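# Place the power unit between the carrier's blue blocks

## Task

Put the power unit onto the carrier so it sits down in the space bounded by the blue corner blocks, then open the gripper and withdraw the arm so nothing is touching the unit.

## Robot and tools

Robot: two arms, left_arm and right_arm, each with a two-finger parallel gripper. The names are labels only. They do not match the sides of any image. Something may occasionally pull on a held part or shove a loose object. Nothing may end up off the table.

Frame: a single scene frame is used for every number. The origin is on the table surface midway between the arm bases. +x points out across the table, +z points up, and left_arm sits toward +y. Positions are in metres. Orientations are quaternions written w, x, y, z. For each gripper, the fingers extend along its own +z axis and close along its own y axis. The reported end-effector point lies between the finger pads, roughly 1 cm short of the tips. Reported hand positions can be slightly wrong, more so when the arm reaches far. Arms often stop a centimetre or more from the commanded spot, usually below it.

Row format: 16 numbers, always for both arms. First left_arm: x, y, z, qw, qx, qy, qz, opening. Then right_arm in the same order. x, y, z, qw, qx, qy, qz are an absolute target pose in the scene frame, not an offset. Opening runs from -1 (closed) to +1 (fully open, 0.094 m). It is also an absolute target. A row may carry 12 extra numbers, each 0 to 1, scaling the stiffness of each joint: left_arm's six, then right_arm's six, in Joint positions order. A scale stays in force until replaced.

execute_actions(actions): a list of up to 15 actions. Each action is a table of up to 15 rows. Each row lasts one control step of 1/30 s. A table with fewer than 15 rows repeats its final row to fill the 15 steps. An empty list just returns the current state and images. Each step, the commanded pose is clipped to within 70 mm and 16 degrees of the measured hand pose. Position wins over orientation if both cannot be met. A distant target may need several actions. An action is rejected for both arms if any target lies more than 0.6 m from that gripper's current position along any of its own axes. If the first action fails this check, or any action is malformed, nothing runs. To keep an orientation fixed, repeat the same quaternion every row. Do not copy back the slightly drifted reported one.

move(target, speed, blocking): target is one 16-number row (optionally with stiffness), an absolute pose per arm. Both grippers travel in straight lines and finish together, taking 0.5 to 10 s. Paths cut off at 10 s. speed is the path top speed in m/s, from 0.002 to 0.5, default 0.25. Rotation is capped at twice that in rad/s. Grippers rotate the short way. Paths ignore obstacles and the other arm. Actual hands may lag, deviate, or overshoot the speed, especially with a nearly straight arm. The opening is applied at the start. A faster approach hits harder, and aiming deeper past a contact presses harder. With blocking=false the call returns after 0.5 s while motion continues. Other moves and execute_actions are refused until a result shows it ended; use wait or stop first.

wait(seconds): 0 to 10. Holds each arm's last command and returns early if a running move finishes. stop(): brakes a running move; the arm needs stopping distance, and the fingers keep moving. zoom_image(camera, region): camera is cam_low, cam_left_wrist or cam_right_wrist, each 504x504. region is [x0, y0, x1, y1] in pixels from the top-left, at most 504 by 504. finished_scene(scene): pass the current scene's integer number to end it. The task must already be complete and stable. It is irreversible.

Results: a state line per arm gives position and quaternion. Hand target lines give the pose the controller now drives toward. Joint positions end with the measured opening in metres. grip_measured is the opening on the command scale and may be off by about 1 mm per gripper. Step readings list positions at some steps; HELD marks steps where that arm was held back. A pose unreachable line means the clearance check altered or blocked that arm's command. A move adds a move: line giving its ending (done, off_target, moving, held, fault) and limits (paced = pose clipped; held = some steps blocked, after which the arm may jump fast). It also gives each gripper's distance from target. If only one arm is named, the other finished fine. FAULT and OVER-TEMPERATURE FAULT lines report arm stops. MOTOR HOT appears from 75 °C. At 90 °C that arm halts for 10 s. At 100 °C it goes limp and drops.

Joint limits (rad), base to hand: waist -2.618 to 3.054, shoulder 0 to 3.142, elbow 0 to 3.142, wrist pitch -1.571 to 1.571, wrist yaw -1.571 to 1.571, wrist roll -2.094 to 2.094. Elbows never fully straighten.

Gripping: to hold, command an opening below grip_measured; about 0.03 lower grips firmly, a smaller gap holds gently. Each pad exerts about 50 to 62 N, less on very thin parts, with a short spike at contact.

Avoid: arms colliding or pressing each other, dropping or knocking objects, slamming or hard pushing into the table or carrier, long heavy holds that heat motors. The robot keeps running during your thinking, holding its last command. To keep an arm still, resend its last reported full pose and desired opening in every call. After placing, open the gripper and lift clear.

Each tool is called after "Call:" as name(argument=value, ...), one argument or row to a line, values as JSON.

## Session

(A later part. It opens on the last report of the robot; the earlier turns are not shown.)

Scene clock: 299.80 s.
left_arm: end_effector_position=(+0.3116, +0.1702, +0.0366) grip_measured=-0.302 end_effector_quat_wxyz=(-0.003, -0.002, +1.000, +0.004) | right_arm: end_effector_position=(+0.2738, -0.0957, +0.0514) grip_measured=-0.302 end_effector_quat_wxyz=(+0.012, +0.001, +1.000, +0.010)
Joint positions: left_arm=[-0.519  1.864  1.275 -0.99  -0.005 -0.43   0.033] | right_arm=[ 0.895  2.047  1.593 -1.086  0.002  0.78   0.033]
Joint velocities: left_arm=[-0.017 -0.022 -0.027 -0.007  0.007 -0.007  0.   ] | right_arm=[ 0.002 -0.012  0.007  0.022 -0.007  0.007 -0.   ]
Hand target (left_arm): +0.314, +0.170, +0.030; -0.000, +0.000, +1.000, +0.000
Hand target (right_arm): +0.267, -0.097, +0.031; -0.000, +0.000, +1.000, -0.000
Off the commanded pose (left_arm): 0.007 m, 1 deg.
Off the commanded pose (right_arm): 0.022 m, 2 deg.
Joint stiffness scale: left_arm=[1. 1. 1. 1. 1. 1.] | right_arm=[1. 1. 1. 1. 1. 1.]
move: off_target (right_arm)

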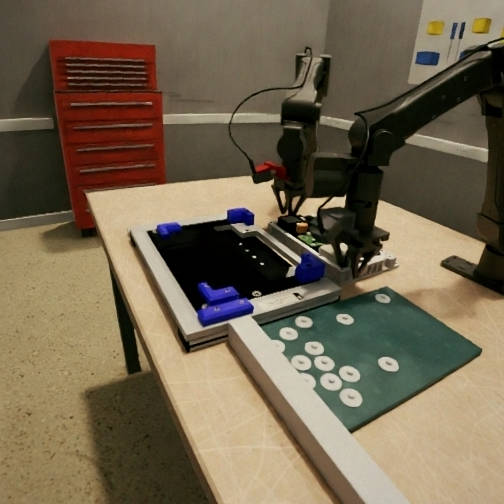

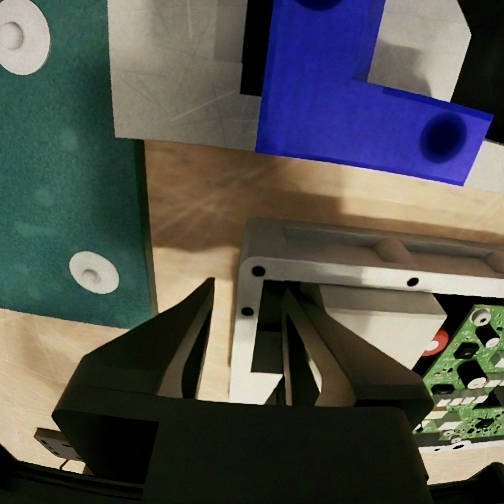

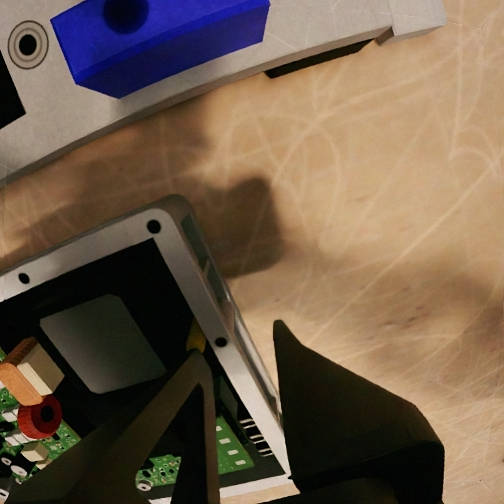

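Call:
move(
  target=[0.312,0.17,0.034,0,0,1,0,-1,0.27,-0.104,0.06,0,0,1,0,-0.3],
  speed=0.03,
)

Call:
move(
  target=[0.312,0.17,0.034,0,0,1,0,-1,0.27,-0.104,0.03,0,0,1,0,-0.3],
  speed=0.03,
)

Call:
move(
  target=[0.312,0.17,0.034,0,0,1,0,-1,0.272,-0.1,0.036,0,0,1,0,-1],
  speed=0.03,
)

Scene clock: 307.40 s.
left_arm: end_effector_position=(+0.3120, +0.1707, +0.0366) grip_measured=-0.799 end_effector_quat_wxyz=(-0.002, -0.004, +1.000, +0.004) | right_arm: end_effector_position=(+0.2667, -0.1027, +0.0529) grip_measured=-0.302 end_effector_quat_wxyz=(-0.002, -0.001, +1.000, -0.004)
Joint positions: left_arm=[-0.517  1.864  1.275 -0.989 -0.005 -0.432  0.009] | right_arm=[ 0.895  2.045  1.596 -1.131  0.002  0.776  0.033]
Joint velocities: left_arm=[ 0.022 -0.007 -0.012 -0.007 -0.037  0.007 -0.001] | right_arm=[ 0.007 -0.012 -0.012 -0.11  -0.007  0.007 -0.   ]
Hand target (left_arm): +0.312, +0.170, +0.034; -0.000, -0.000, +1.000, +0.000
Hand target (right_arm): +0.270, -0.104, +0.060; +0.000, +0.000, +1.000, +0.000
Off the commanded pose (left_arm): 0.003 m, 1 deg.
Off the commanded pose (right_arm): 0.008 m, 1 deg.
Joint stiffness scale: left_arm=[1. 1. 1. 1. 1. 1.] | right_arm=[1. 1. 1. 1. 1. 1.]
move: done

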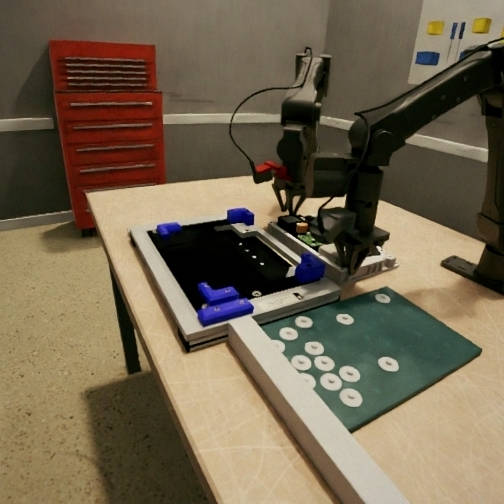

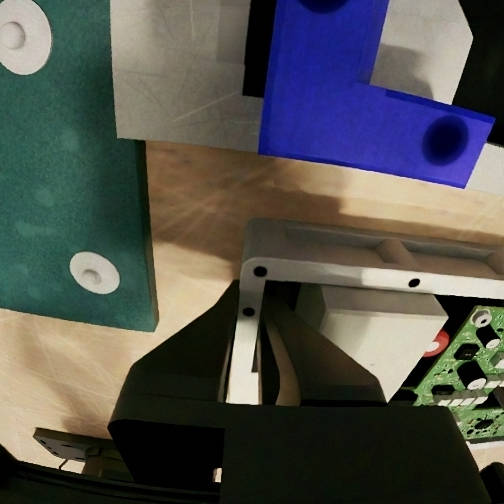

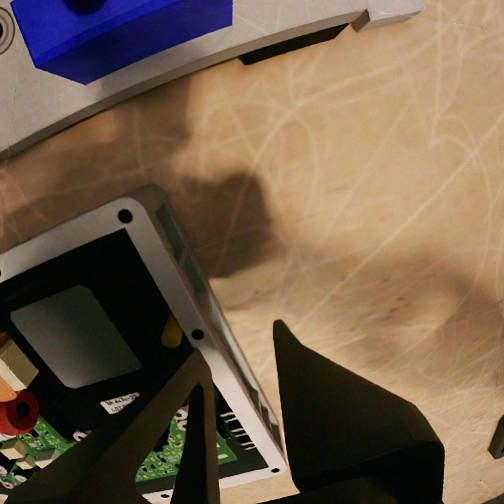

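Scene clock: 308.40 s.
left_arm: end_effector_position=(+0.3120, +0.1707, +0.0366) grip_measured=-0.799 end_effector_quat_wxyz=(-0.002, -0.004, +1.000, +0.004) | right_arm: end_effector_position=(+0.2681, -0.1013, +0.0460) grip_measured=-0.302 end_effector_quat_wxyz=(+0.004, -0.002, +1.000, +0.002)
Joint positions: left_arm=[-0.517  1.864  1.275 -0.989 -0.005 -0.432  0.009] | right_arm=[ 0.895  2.042  1.564 -1.084  0.002  0.774  0.033]
Joint velocities: left_arm=[-0.002  0.002 -0.032 -0.022  0.037 -0.007  0.001] | right_arm=[ 0.002 -0.002 -0.012 -0.007 -0.066 -0.037  0.001]
Hand target (left_arm): +0.312, +0.170, +0.034; -0.000, -0.000, +1.000, +0.000
Hand target (right_arm): +0.270, -0.104, +0.031; -0.000, -0.000, +1.000, -0.000
Off the commanded pose (left_arm): 0.003 m, 1 deg.
Off the commanded pose (right_arm): 0.016 m, 1 deg.
Joint stiffness scale: left_arm=[1. 1. 1. 1. 1. 1.] | right_arm=[1. 1. 1. 1. 1. 1.]
move: off_target (right_arm)

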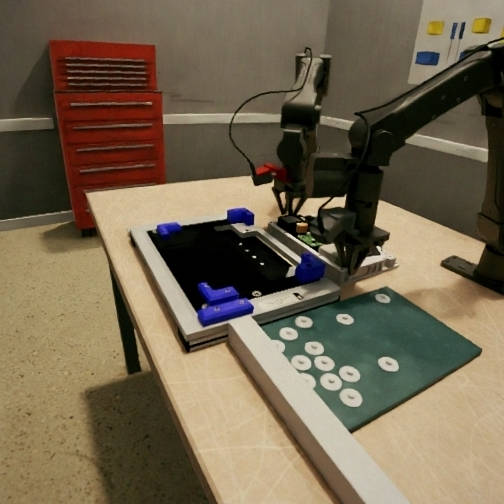

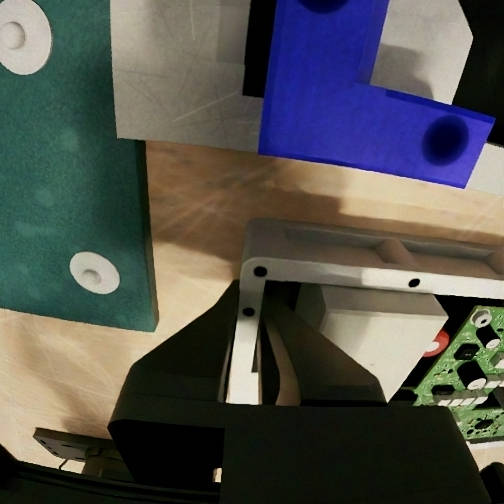

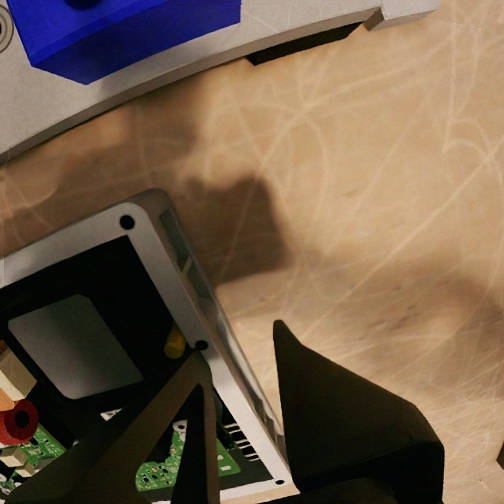

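Scene clock: 309.20 s.
left_arm: end_effector_position=(+0.3120, +0.1707, +0.0366) grip_measured=-0.799 end_effector_quat_wxyz=(-0.002, -0.004, +1.000, +0.004) | right_arm: end_effector_position=(+0.2683, -0.0997, +0.0397) grip_measured=-0.994 end_effector_quat_wxyz=(-0.001, -0.002, +1.000, +0.002)
Joint positions: left_arm=[-0.517  1.864  1.275 -0.989 -0.005 -0.432  0.009] | right_arm=[ 0.895  2.059  1.564 -1.073 -0.004  0.774  0.   ]
Joint velocities: left_arm=[-0.012  0.007  0.007 -0.022 -0.051 -0.037 -0.   ] | right_arm=[ 0.002  0.007 -0.007  0.022  0.051  0.007  0.001]
Hand target (left_arm): +0.312, +0.170, +0.034; -0.000, +0.000, +1.000, +0.000
Hand target (right_arm): +0.272, -0.100, +0.036; -0.000, +0.000, +1.000, -0.000
Off the commanded pose (left_arm): 0.003 m, 1 deg.
Off the commanded pose (right_arm): 0.005 m, 0 deg.
Joint stiffness scale: left_arm=[1. 1. 1. 1. 1. 1.] | right_arm=[1. 1. 1. 1. 1. 1.]
move: done

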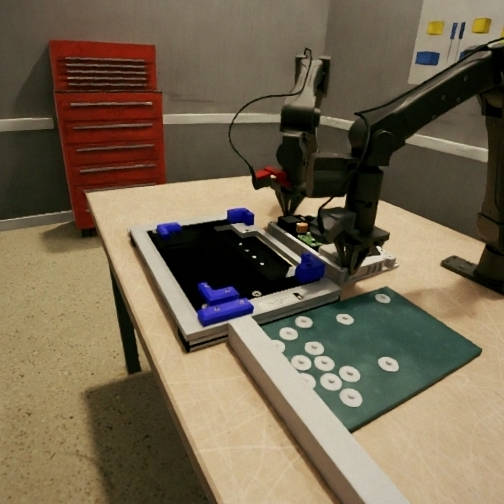

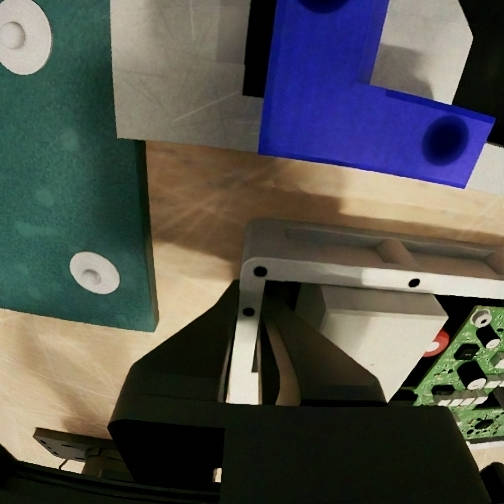

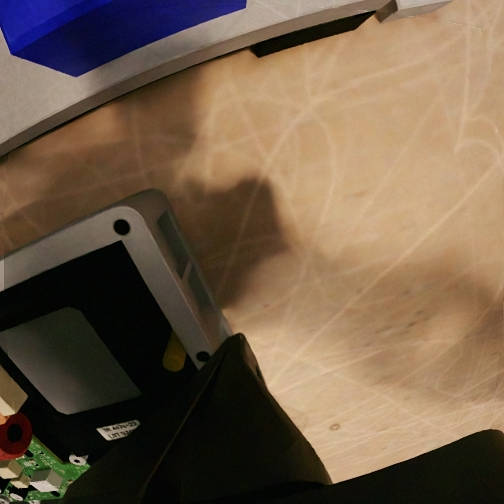

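Call:
move(
  target=[0.312,0.17,0.034,0,0,1,0,-1,0.27,-0.102,0.065,0,0,1,0,-0.3],
  speed=0.04,
)

Call:
move(
  target=[0.272,0.0,0,0,0,0,0,0,0,0,0,0,0,0,0],
)

Call:
move(
  target=[0.312,0.17,0.034,0,0,1,0,-1,0.274,-0.116,0.062,0,0,1,0,-0.3],
  speed=0.03,
)

Call:
move(
  target=[0.312,0.17,0.034,0,0,1,0,-1,0.274,-0.116,0.03,0,0,1,0,-0.3],
  speed=0.03,
)

Scene clock: 323.80 s.
left_arm: end_effector_position=(+0.3120, +0.1711, +0.0366) grip_measured=-0.799 end_effector_quat_wxyz=(-0.002, -0.004, +1.000, +0.004) | right_arm: end_effector_position=(+0.2703, -0.1056, +0.0532) grip_measured=-0.302 end_effector_quat_wxyz=(-0.005, +0.003, +1.000, -0.010)
Joint positions: left_arm=[-0.517  1.864  1.275 -0.99  -0.006 -0.433  0.009] | right_arm=[ 0.885  2.059  1.618 -1.151  0.007  0.774  0.033]
Joint velocities: left_arm=[-0.022  0.002  0.012  0.007 -0.037 -0.051  0.   ] | right_arm=[-0.007 -0.017  0.017 -0.022 -0.007  0.022 -0.001]
Hand target (left_arm): +0.312, +0.170, +0.034; -0.000, -0.000, +1.000, +0.000
Hand target (right_arm): +0.270, -0.102, +0.065; +0.000, +0.000, +1.000, +0.000
Off the commanded pose (left_arm): 0.003 m, 1 deg.
Off the commanded pose (right_arm): 0.012 m, 1 deg.
Joint stiffness scale: left_arm=[1. 1. 1. 1. 1. 1.] | right_arm=[1. 1. 1. 1. 1. 1.]
move: off_target (right_arm)

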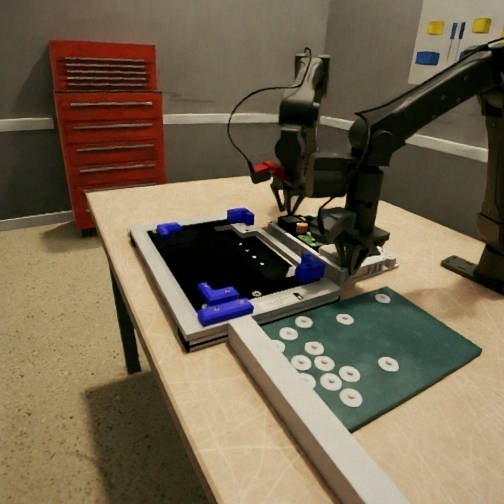

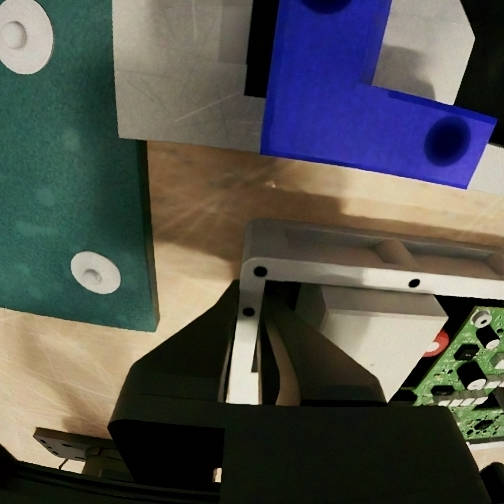

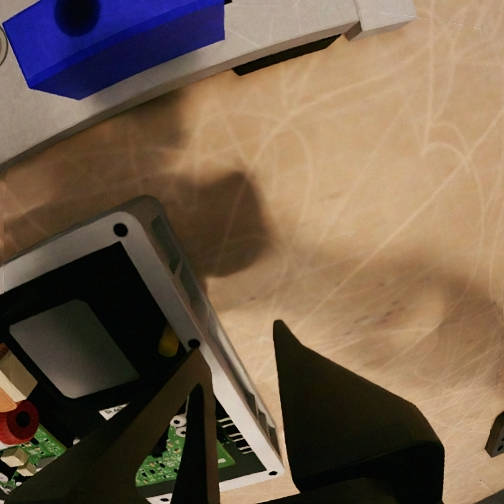

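Scene clock: 324.60 s.
left_arm: end_effector_position=(+0.3120, +0.1711, +0.0366) grip_measured=-0.799 end_effector_quat_wxyz=(-0.002, -0.004, +1.000, +0.004) | right_arm: end_effector_position=(+0.2740, -0.1130, +0.0598) grip_measured=-0.302 end_effector_quat_wxyz=(-0.000, -0.000, +1.000, -0.004)
Joint positions: left_arm=[-0.517  1.864  1.275 -0.99  -0.006 -0.433  0.009] | right_arm=[ 0.864  2.03   1.602 -1.149  0.006  0.746  0.033]
Joint velocities: left_arm=[-0.007  0.002 -0.002  0.037 -0.037  0.022  0.001] | right_arm=[-0.022  0.002 -0.002 -0.037 -0.037 -0.095  0.   ]
Hand target (left_arm): +0.312, +0.170, +0.034; -0.000, +0.000, +1.000, +0.000
Hand target (right_arm): +0.274, -0.116, +0.062; +0.000, -0.000, +1.000, -0.000
Off the commanded pose (left_arm): 0.003 m, 1 deg.
Off the commanded pose (right_arm): 0.004 m, 0 deg.
Joint stiffness scale: left_arm=[1. 1. 1. 1. 1. 1.] | right_arm=[1. 1. 1. 1. 1. 1.]
move: done

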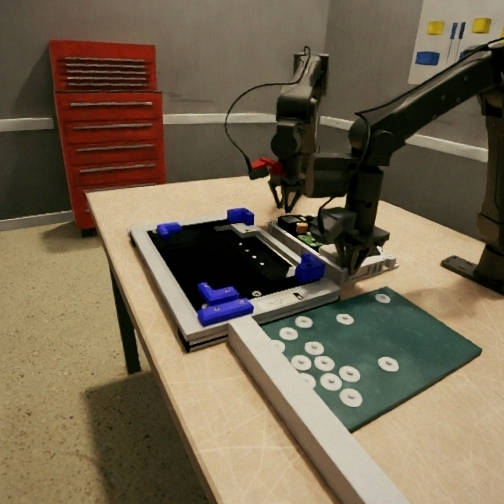

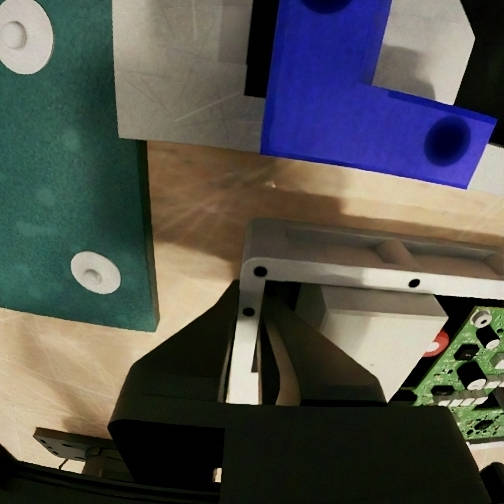

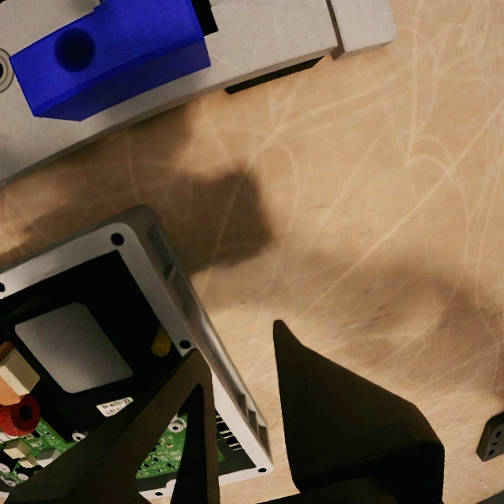

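Scene clock: 325.87 s.
left_arm: end_effector_position=(+0.3120, +0.1711, +0.0366) grip_measured=-0.799 end_effector_quat_wxyz=(-0.002, -0.004, +1.000, +0.004) | right_arm: end_effector_position=(+0.2744, -0.1126, +0.0383) grip_measured=-0.302 end_effector_quat_wxyz=(+0.008, -0.001, +1.000, +0.004)
Joint positions: left_arm=[-0.517  1.864  1.275 -0.99  -0.006 -0.433  0.009] | right_arm=[ 0.864  2.03   1.514 -1.038  0.006  0.745  0.033]
Joint velocities: left_arm=[ 0.017 -0.007  0.012 -0.022 -0.066 -0.007 -0.001] | right_arm=[-0.012  0.012  0.007 -0.037 -0.022 -0.037  0.   ]
Hand target (left_arm): +0.312, +0.170, +0.034; -0.000, +0.000, +1.000, +0.000
Hand target (right_arm): +0.274, -0.116, +0.030; -0.000, -0.000, +1.000, -0.000
Off the commanded pose (left_arm): 0.003 m, 1 deg.
Off the commanded pose (right_arm): 0.009 m, 1 deg.
Joint stiffness scale: left_arm=[1. 1. 1. 1. 1. 1.] | right_arm=[1. 1. 1. 1. 1. 1.]
move: done

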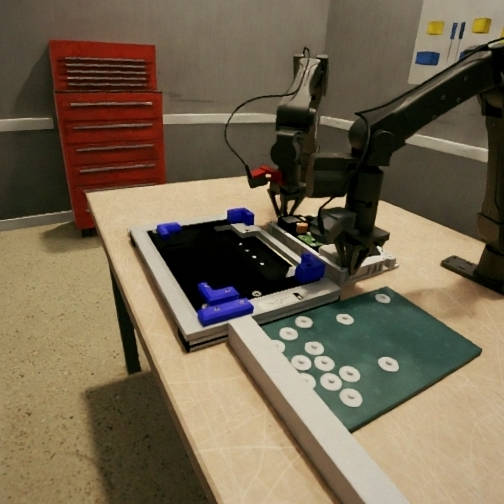

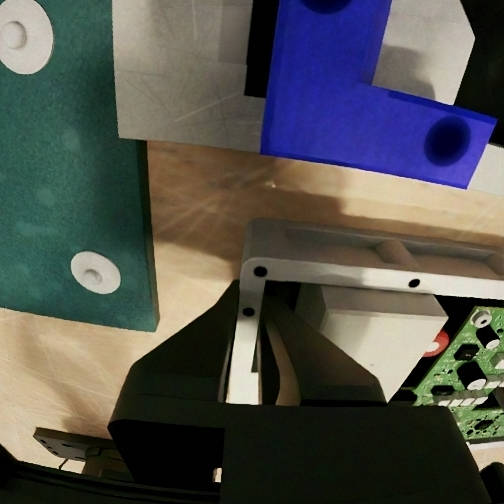

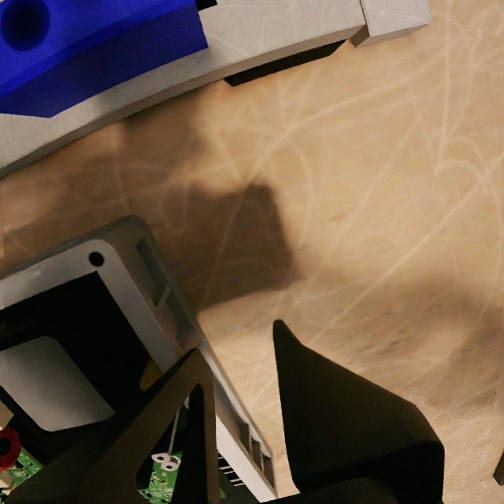

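Call:
move(
  target=[0.312,0.17,0.034,0,0,1,0,-1,0.274,-0.108,0.036,0,0,1,0,-1],
  speed=0.03,
)

Call:
move(
  target=[0.312,0.17,0.115,0,0,1,0,-1,0.274,-0.108,0.117,0,0,1,0,-1],
  speed=0.04,
)

Scene clock: 332.63 s.
left_arm: end_effector_position=(+0.3120, +0.1711, +0.0366) grip_measured=-0.799 end_effector_quat_wxyz=(-0.002, -0.004, +1.000, +0.004) | right_arm: end_effector_position=(+0.2762, -0.1107, +0.0381) grip_measured=-0.994 end_effector_quat_wxyz=(+0.008, -0.000, +1.000, +0.003)
Joint positions: left_arm=[-0.517  1.864  1.275 -0.99  -0.006 -0.433  0.009] | right_arm=[ 0.864  2.041  1.53  -1.044  0.006  0.747  0.   ]
Joint velocities: left_arm=[-0.012  0.012 -0.017 -0.022 -0.007  0.022  0.   ] | right_arm=[-0.007  0.007 -0.002  0.022  0.037 -0.022  0.   ]
Hand target (left_arm): +0.312, +0.170, +0.034; -0.000, +0.000, +1.000, +0.000
Hand target (right_arm): +0.274, -0.108, +0.036; +0.000, +0.000, +1.000, +0.000
Off the commanded pose (left_arm): 0.003 m, 1 deg.
Off the commanded pose (right_arm): 0.004 m, 1 deg.
Joint stiffness scale: left_arm=[1. 1. 1. 1. 1. 1.] | right_arm=[1. 1. 1. 1. 1. 1.]
move: done

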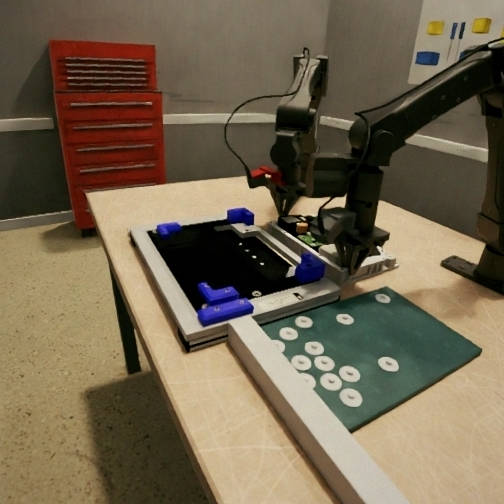

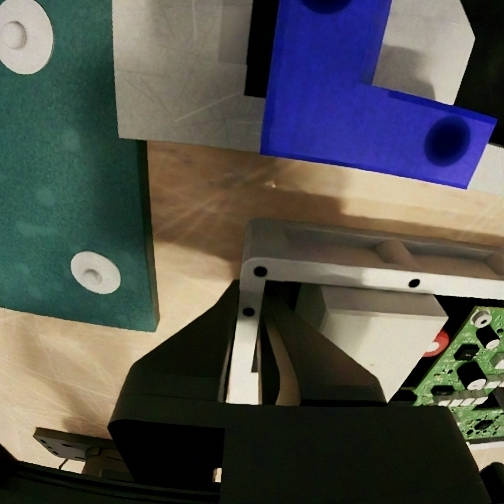

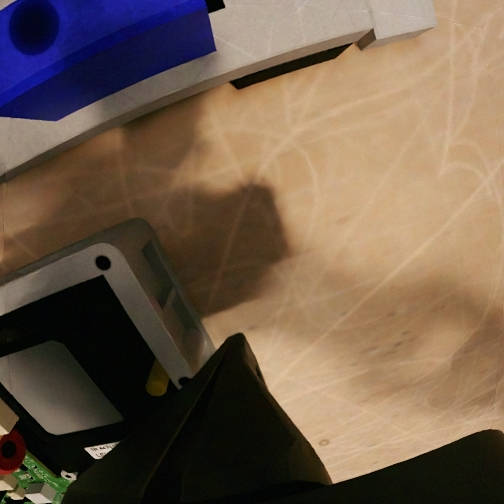

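Scene clock: 335.07 s.
left_arm: end_effector_position=(+0.3081, +0.1779, +0.0740) grip_measured=-0.799 end_effector_quat_wxyz=(-0.027, -0.006, +0.999, +0.030) | right_arm: end_effector_position=(+0.2758, -0.1111, +0.1048) grip_measured=-0.994 end_effector_quat_wxyz=(-0.007, -0.000, +1.000, -0.010)
Joint positions: left_arm=[-0.517  1.864  1.426 -1.207 -0.031 -0.438  0.009] | right_arm=[ 0.864  2.041  1.797 -1.351  0.006  0.747  0.   ]
Joint velocities: left_arm=[ 0.002  0.007  0.012 -0.051  0.037  0.007 -0.001] | right_arm=[ 0.007  0.007 -0.007 -0.066 -0.037 -0.022 -0.001]
Hand target (left_arm): +0.310, +0.172, +0.113; +0.001, +0.001, +1.000, +0.000
Hand target (right_arm): +0.274, -0.108, +0.117; -0.000, +0.000, +1.000, +0.000
Off the commanded pose (left_arm): 0.042 m, 5 deg.
Off the commanded pose (right_arm): 0.013 m, 1 deg.
Joint stiffness scale: left_arm=[1. 1. 1. 1. 1. 1.] | right_arm=[1. 1. 1. 1. 1. 1.]
move: off_target (left_arm, right_arm)

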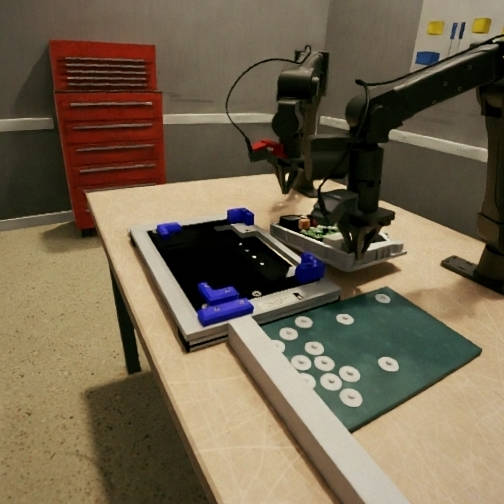

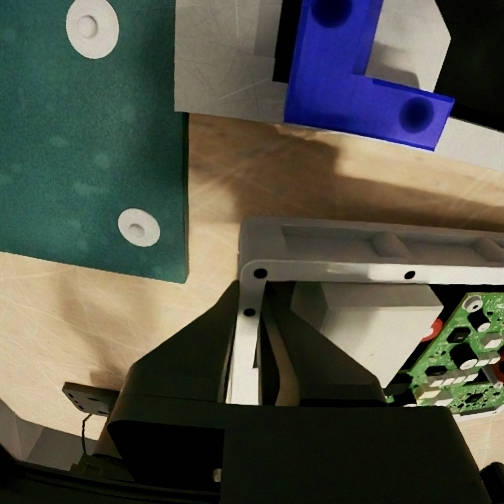

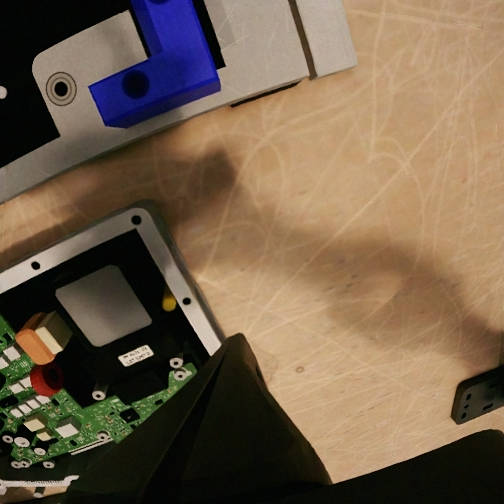

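Call:
move(
  target=[0.312,0.171,0.036,0,0,1,0,-1,0.272,-0.086,0.07,0,0,1,0,-0.3],
  speed=0.04,
)

Call:
move(
  target=[0.312,0.171,0.036,0,0,1,0,-1,0.272,-0.084,0.03,0,0,1,0,-0.3],
  speed=0.03,
)

Call:
move(
  target=[0.312,0.171,0.036,0,0,1,0,-1,0.272,-0.084,0.036,0,0,1,0,-1],
  speed=0.03,
)

Scene clock: 348.40 s.
left_arm: end_effector_position=(+0.3104, +0.1742, +0.0361) grip_measured=-0.798 end_effector_quat_wxyz=(-0.014, -0.003, +1.000, +0.010) | right_arm: end_effector_position=(+0.2773, -0.0877, +0.0792) grip_measured=-0.302 end_effector_quat_wxyz=(+0.009, +0.001, +1.000, +0.005)
Joint positions: left_arm=[-0.511  1.878  1.29  -1.017 -0.008 -0.426  0.009] | right_arm=[ 0.904  2.072  1.743 -1.221  0.005  0.789  0.033]
Joint velocities: left_arm=[-0.002 -0.012 -0.002 -0.022  0.037  0.022 -0.   ] | right_arm=[-0.002 -0.007 -0.007 -0.007  0.081  0.022 -0.   ]
Hand target (left_arm): +0.313, +0.171, +0.036; -0.001, +0.000, +1.000, +0.000
Hand target (right_arm): +0.272, -0.086, +0.070; -0.000, -0.000, +1.000, -0.000
Off the commanded pose (left_arm): 0.004 m, 2 deg.
Off the commanded pose (right_arm): 0.011 m, 1 deg.
Joint stiffness scale: left_arm=[1. 1. 1. 1. 1. 1.] | right_arm=[1. 1. 1. 1. 1. 1.]
move: off_target (right_arm)

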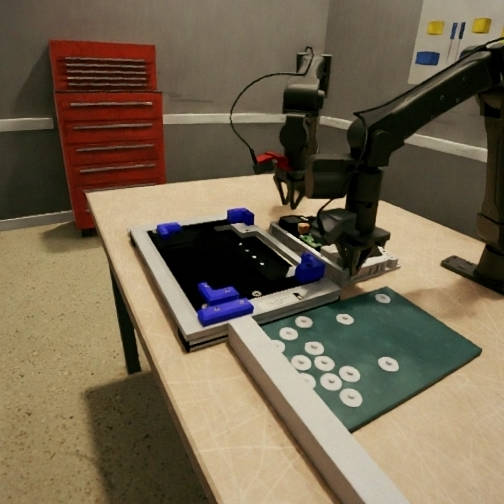

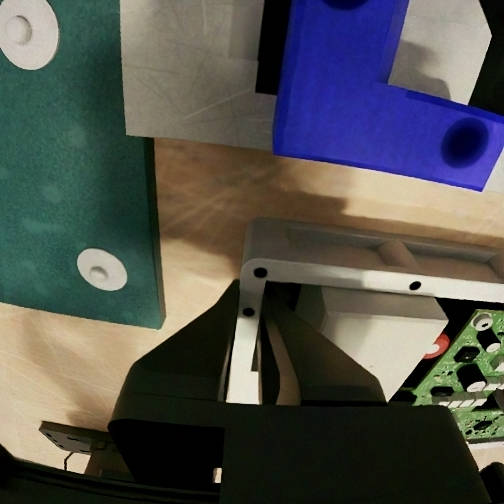

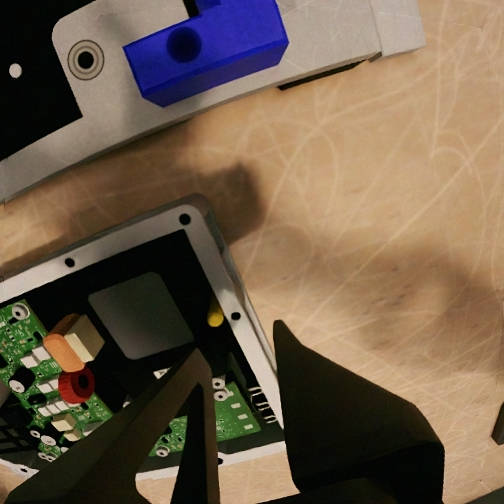

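Scene clock: 350.27 s.
left_arm: end_effector_position=(+0.3104, +0.1743, +0.0361) grip_measured=-0.798 end_effector_quat_wxyz=(-0.014, -0.004, +1.000, +0.009) | right_arm: end_effector_position=(+0.2783, -0.0865, +0.0630) grip_measured=-0.302 end_effector_quat_wxyz=(+0.017, +0.002, +1.000, +0.014)
Joint positions: left_arm=[-0.509  1.878  1.29  -1.017 -0.005 -0.425  0.009] | right_arm=[ 0.904  2.064  1.665 -1.129  0.004  0.792  0.033]
Joint velocities: left_arm=[-0.017 -0.007 -0.017  0.007  0.037 -0.007  0.001] | right_arm=[ 0.007 -0.017  0.002 -0.037 -0.007 -0.007  0.001]
Hand target (left_arm): +0.312, +0.171, +0.036; -0.001, +0.000, +1.000, +0.000
Hand target (right_arm): +0.271, -0.086, +0.032; -0.001, +0.000, +1.000, -0.001
Off the commanded pose (left_arm): 0.004 m, 2 deg.
Off the commanded pose (right_arm): 0.034 m, 2 deg.
Joint stiffness scale: left_arm=[1. 1. 1. 1. 1. 1.] | right_arm=[1. 1. 1. 1. 1. 1.]
move: off_target (right_arm)

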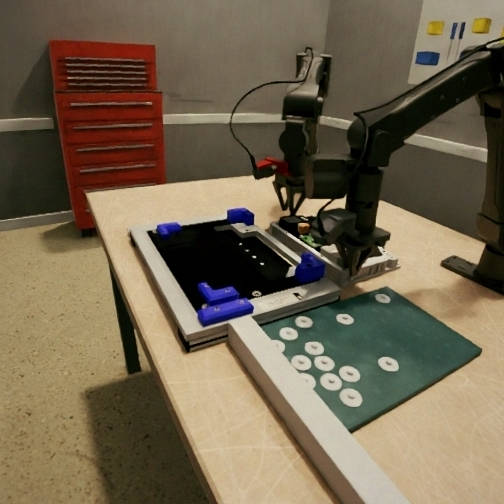

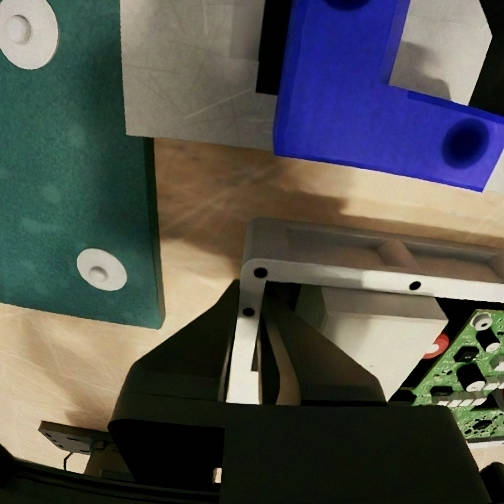

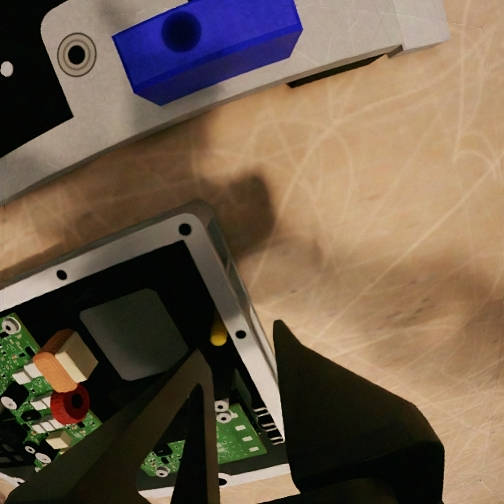

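Scene clock: 351.43 s.
left_arm: end_effector_position=(+0.3104, +0.1743, +0.0361) grip_measured=-0.798 end_effector_quat_wxyz=(-0.015, -0.005, +1.000, +0.008) | right_arm: end_effector_position=(+0.2787, -0.0854, +0.0470) grip_measured=-0.994 end_effector_quat_wxyz=(+0.010, +0.003, +1.000, +0.008)
Joint positions: left_arm=[-0.508  1.878  1.29  -1.017 -0.003 -0.425  0.009] | right_arm=[ 0.904  2.097  1.651 -1.1    0.002  0.794  0.   ]
Joint velocities: left_arm=[-0.007 -0.012 -0.017 -0.125  0.007 -0.051  0.   ] | right_arm=[-0.002  0.012  0.017  0.037 -0.037 -0.066 -0.   ]
Hand target (left_arm): +0.312, +0.171, +0.036; -0.001, +0.000, +1.000, +0.000
Hand target (right_arm): +0.272, -0.084, +0.036; -0.000, +0.000, +1.000, -0.000
Off the commanded pose (left_arm): 0.004 m, 2 deg.
Off the commanded pose (right_arm): 0.013 m, 2 deg.
Joint stiffness scale: left_arm=[1. 1. 1. 1. 1. 1.] | right_arm=[1. 1. 1. 1. 1. 1.]
move: off_target (right_arm)

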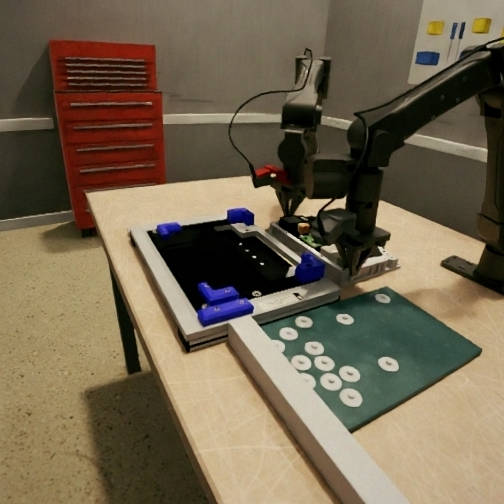

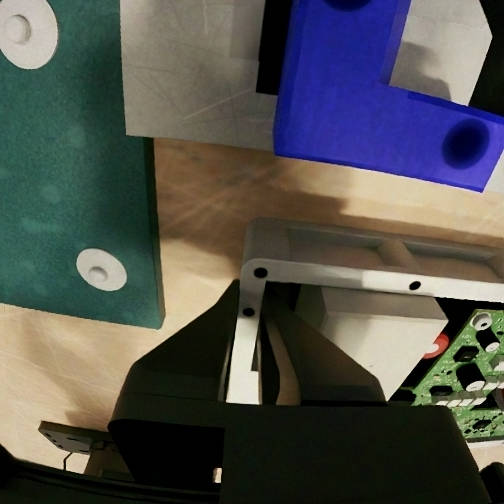

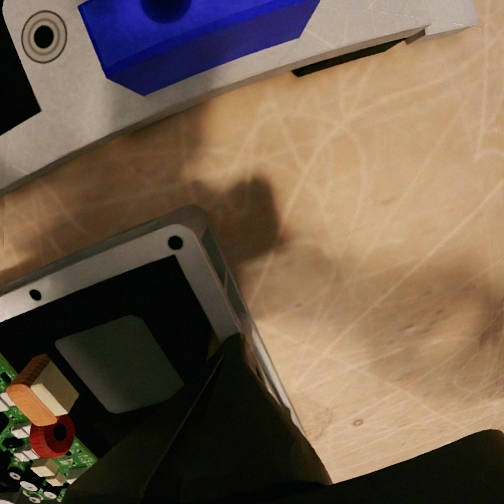

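Call:
move(
  target=[0.312,0.171,0.036,0,0,1,0,-1,0.275,-0.09,0.07,0,0,1,0,-1],
  speed=0.04,
)

Call:
move(
  target=[0.312,0.171,0.036,0,0,1,0,-1,0.273,-0.106,0.068,0,0,1,0,-0.1],
  speed=0.03,
)

Call:
move(
  target=[0.312,0.171,0.036,0,0,1,0,-1,0.273,-0.106,0.03,0,0,1,0,-0.1],
  speed=0.03,
)

Call:
move(
  target=[0.312,0.171,0.036,0,0,1,0,-1,0.273,-0.102,0.036,0,0,1,0,-1],
  speed=0.03,
)

Scene clock: 366.43 s.
left_arm: end_effector_position=(+0.3104, +0.1743, +0.0361) grip_measured=-0.798 end_effector_quat_wxyz=(-0.015, -0.005, +1.000, +0.008) | right_arm: end_effector_position=(+0.2733, -0.0908, +0.0604) grip_measured=-0.994 end_effector_quat_wxyz=(-0.005, +0.002, +1.000, -0.006)
Joint positions: left_arm=[-0.508  1.878  1.29  -1.017 -0.003 -0.425  0.009] | right_arm=[ 0.904  2.097  1.706 -1.194  0.002  0.792  0.   ]
Joint velocities: left_arm=[-0.002 -0.002  0.017 -0.007 -0.037 -0.051 -0.001] | right_arm=[ 0.017 -0.002 -0.012 -0.022  0.051  0.037 -0.   ]
Hand target (left_arm): +0.312, +0.171, +0.036; -0.001, +0.000, +1.000, +0.000
Hand target (right_arm): +0.275, -0.090, +0.070; +0.000, +0.000, +1.000, +0.000
Off the commanded pose (left_arm): 0.004 m, 2 deg.
Off the commanded pose (right_arm): 0.010 m, 1 deg.
Joint stiffness scale: left_arm=[1. 1. 1. 1. 1. 1.] | right_arm=[1. 1. 1. 1. 1. 1.]
move: done

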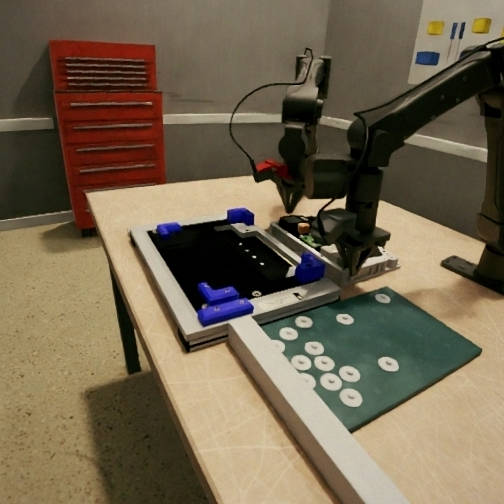

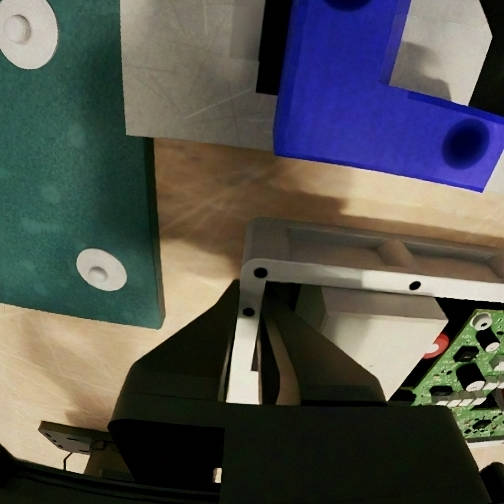

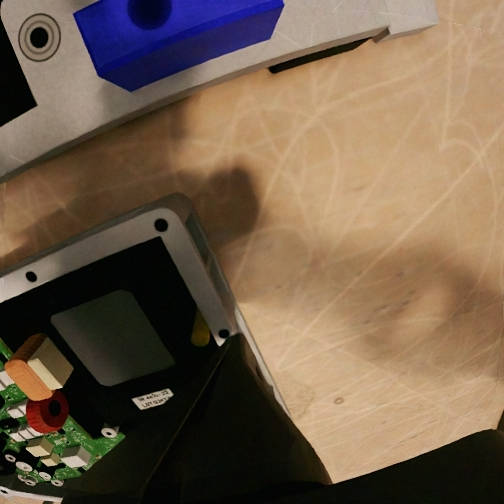

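Scene clock: 367.30 s.
left_arm: end_effector_position=(+0.3104, +0.1744, +0.0361) grip_measured=-0.798 end_effector_quat_wxyz=(-0.015, -0.005, +1.000, +0.008) | right_arm: end_effector_position=(+0.2721, -0.1034, +0.0654) grip_measured=-0.102 end_effector_quat_wxyz=(-0.001, -0.001, +1.000, -0.005)
Joint positions: left_arm=[-0.508  1.878  1.29  -1.017 -0.003 -0.424  0.009] | right_arm=[ 0.886  2.05   1.654 -1.184  0.006  0.767  0.042]
Joint velocities: left_arm=[-0.007  0.012 -0.002 -0.037 -0.051  0.007  0.001] | right_arm=[-0.012  0.002 -0.017 -0.022  0.037 -0.007 -0.   ]
Hand target (left_arm): +0.312, +0.171, +0.036; -0.000, +0.000, +1.000, +0.000
Hand target (right_arm): +0.273, -0.106, +0.068; +0.000, -0.000, +1.000, -0.000
Off the commanded pose (left_arm): 0.004 m, 2 deg.
Off the commanded pose (right_arm): 0.004 m, 1 deg.
Joint stiffness scale: left_arm=[1. 1. 1. 1. 1. 1.] | right_arm=[1. 1. 1. 1. 1. 1.]
move: done

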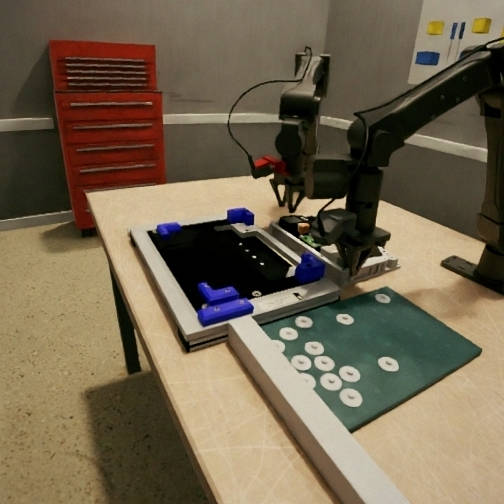

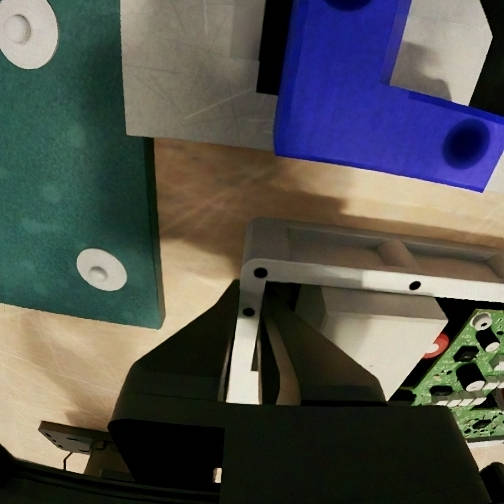

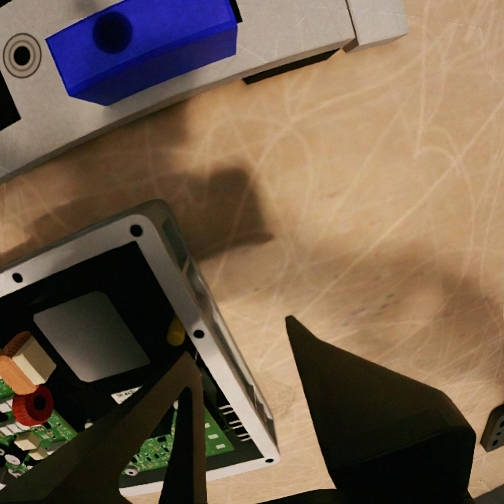

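Scene clock: 368.70 s.
left_arm: end_effector_position=(+0.3104, +0.1744, +0.0361) grip_measured=-0.798 end_effector_quat_wxyz=(-0.015, -0.005, +1.000, +0.008) | right_arm: end_effector_position=(+0.2721, -0.1033, +0.0460) grip_measured=-0.102 end_effector_quat_wxyz=(+0.006, -0.002, +1.000, +0.002)
Joint positions: left_arm=[-0.508  1.878  1.29  -1.017 -0.003 -0.424  0.009] | right_arm=[ 0.886  2.045  1.568 -1.083  0.006  0.765  0.042]
Joint velocities: left_arm=[-0.002 -0.012  0.002  0.022 -0.007 -0.007 -0.   ] | right_arm=[-0.002  0.007 -0.012 -0.051  0.022 -0.095 -0.001]
Hand target (left_arm): +0.312, +0.171, +0.036; -0.001, +0.000, +1.000, +0.000
Hand target (right_arm): +0.272, -0.106, +0.030; -0.000, -0.000, +1.000, -0.000
Off the commanded pose (left_arm): 0.004 m, 2 deg.
Off the commanded pose (right_arm): 0.016 m, 1 deg.
Joint stiffness scale: left_arm=[1. 1. 1. 1. 1. 1.] | right_arm=[1. 1. 1. 1. 1. 1.]
move: off_target (right_arm)

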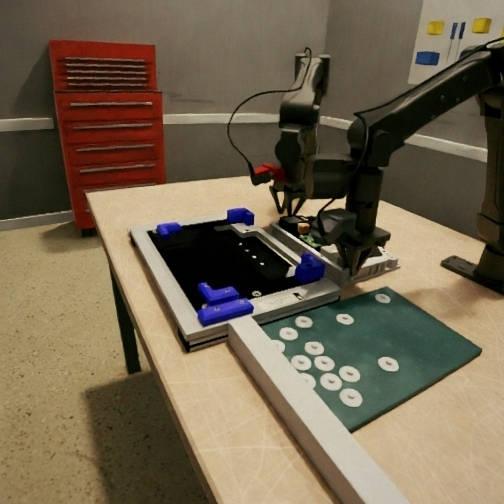

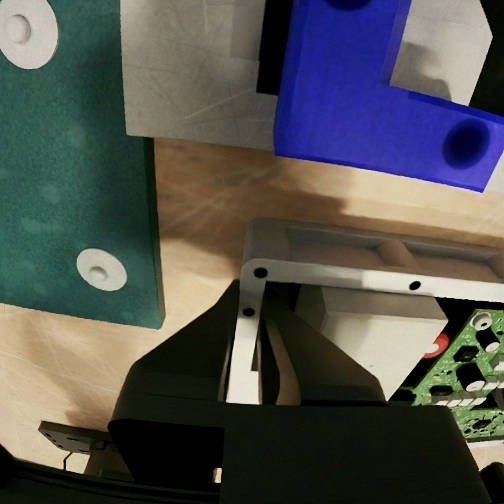

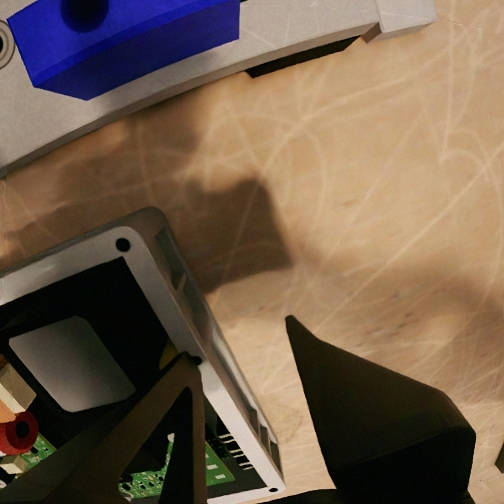

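Scene clock: 369.60 s.
left_arm: end_effector_position=(+0.3104, +0.1744, +0.0361) grip_measured=-0.798 end_effector_quat_wxyz=(-0.015, -0.005, +1.000, +0.008) | right_arm: end_effector_position=(+0.2728, -0.1014, +0.0422) grip_measured=-0.994 end_effector_quat_wxyz=(+0.004, -0.002, +1.000, +0.004)
Joint positions: left_arm=[-0.508  1.878  1.29  -1.017 -0.003 -0.424  0.009] | right_arm=[ 0.886  2.055  1.568 -1.072  0.001  0.765  0.   ]
Joint velocities: left_arm=[-0.007 -0.007 -0.007  0.022  0.007  0.007 -0.   ] | right_arm=[-0.017  0.002 -0.002 -0.007 -0.022  0.007 -0.001]
Hand target (left_arm): +0.312, +0.171, +0.036; -0.001, +0.000, +1.000, +0.000
Hand target (right_arm): +0.273, -0.102, +0.036; +0.000, +0.000, +1.000, +0.000
Off the commanded pose (left_arm): 0.004 m, 2 deg.
Off the commanded pose (right_arm): 0.006 m, 1 deg.
Joint stiffness scale: left_arm=[1. 1. 1. 1. 1. 1.] | right_arm=[1. 1. 1. 1. 1. 1.]
move: done

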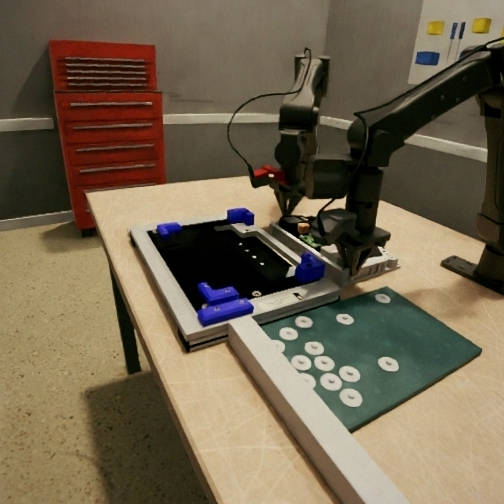

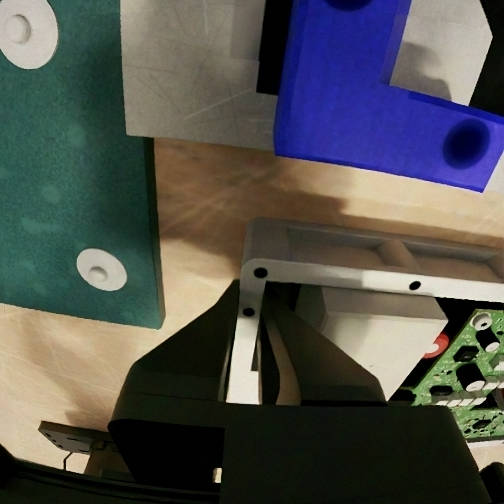

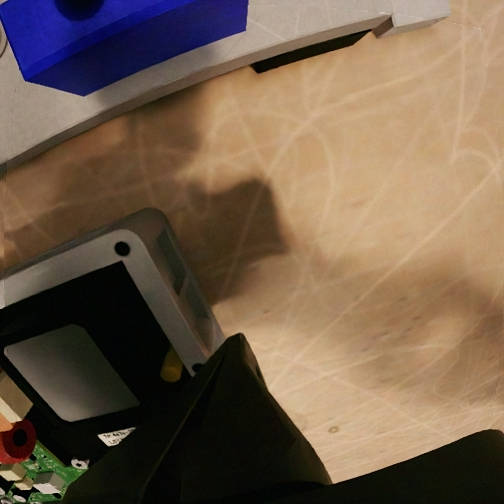

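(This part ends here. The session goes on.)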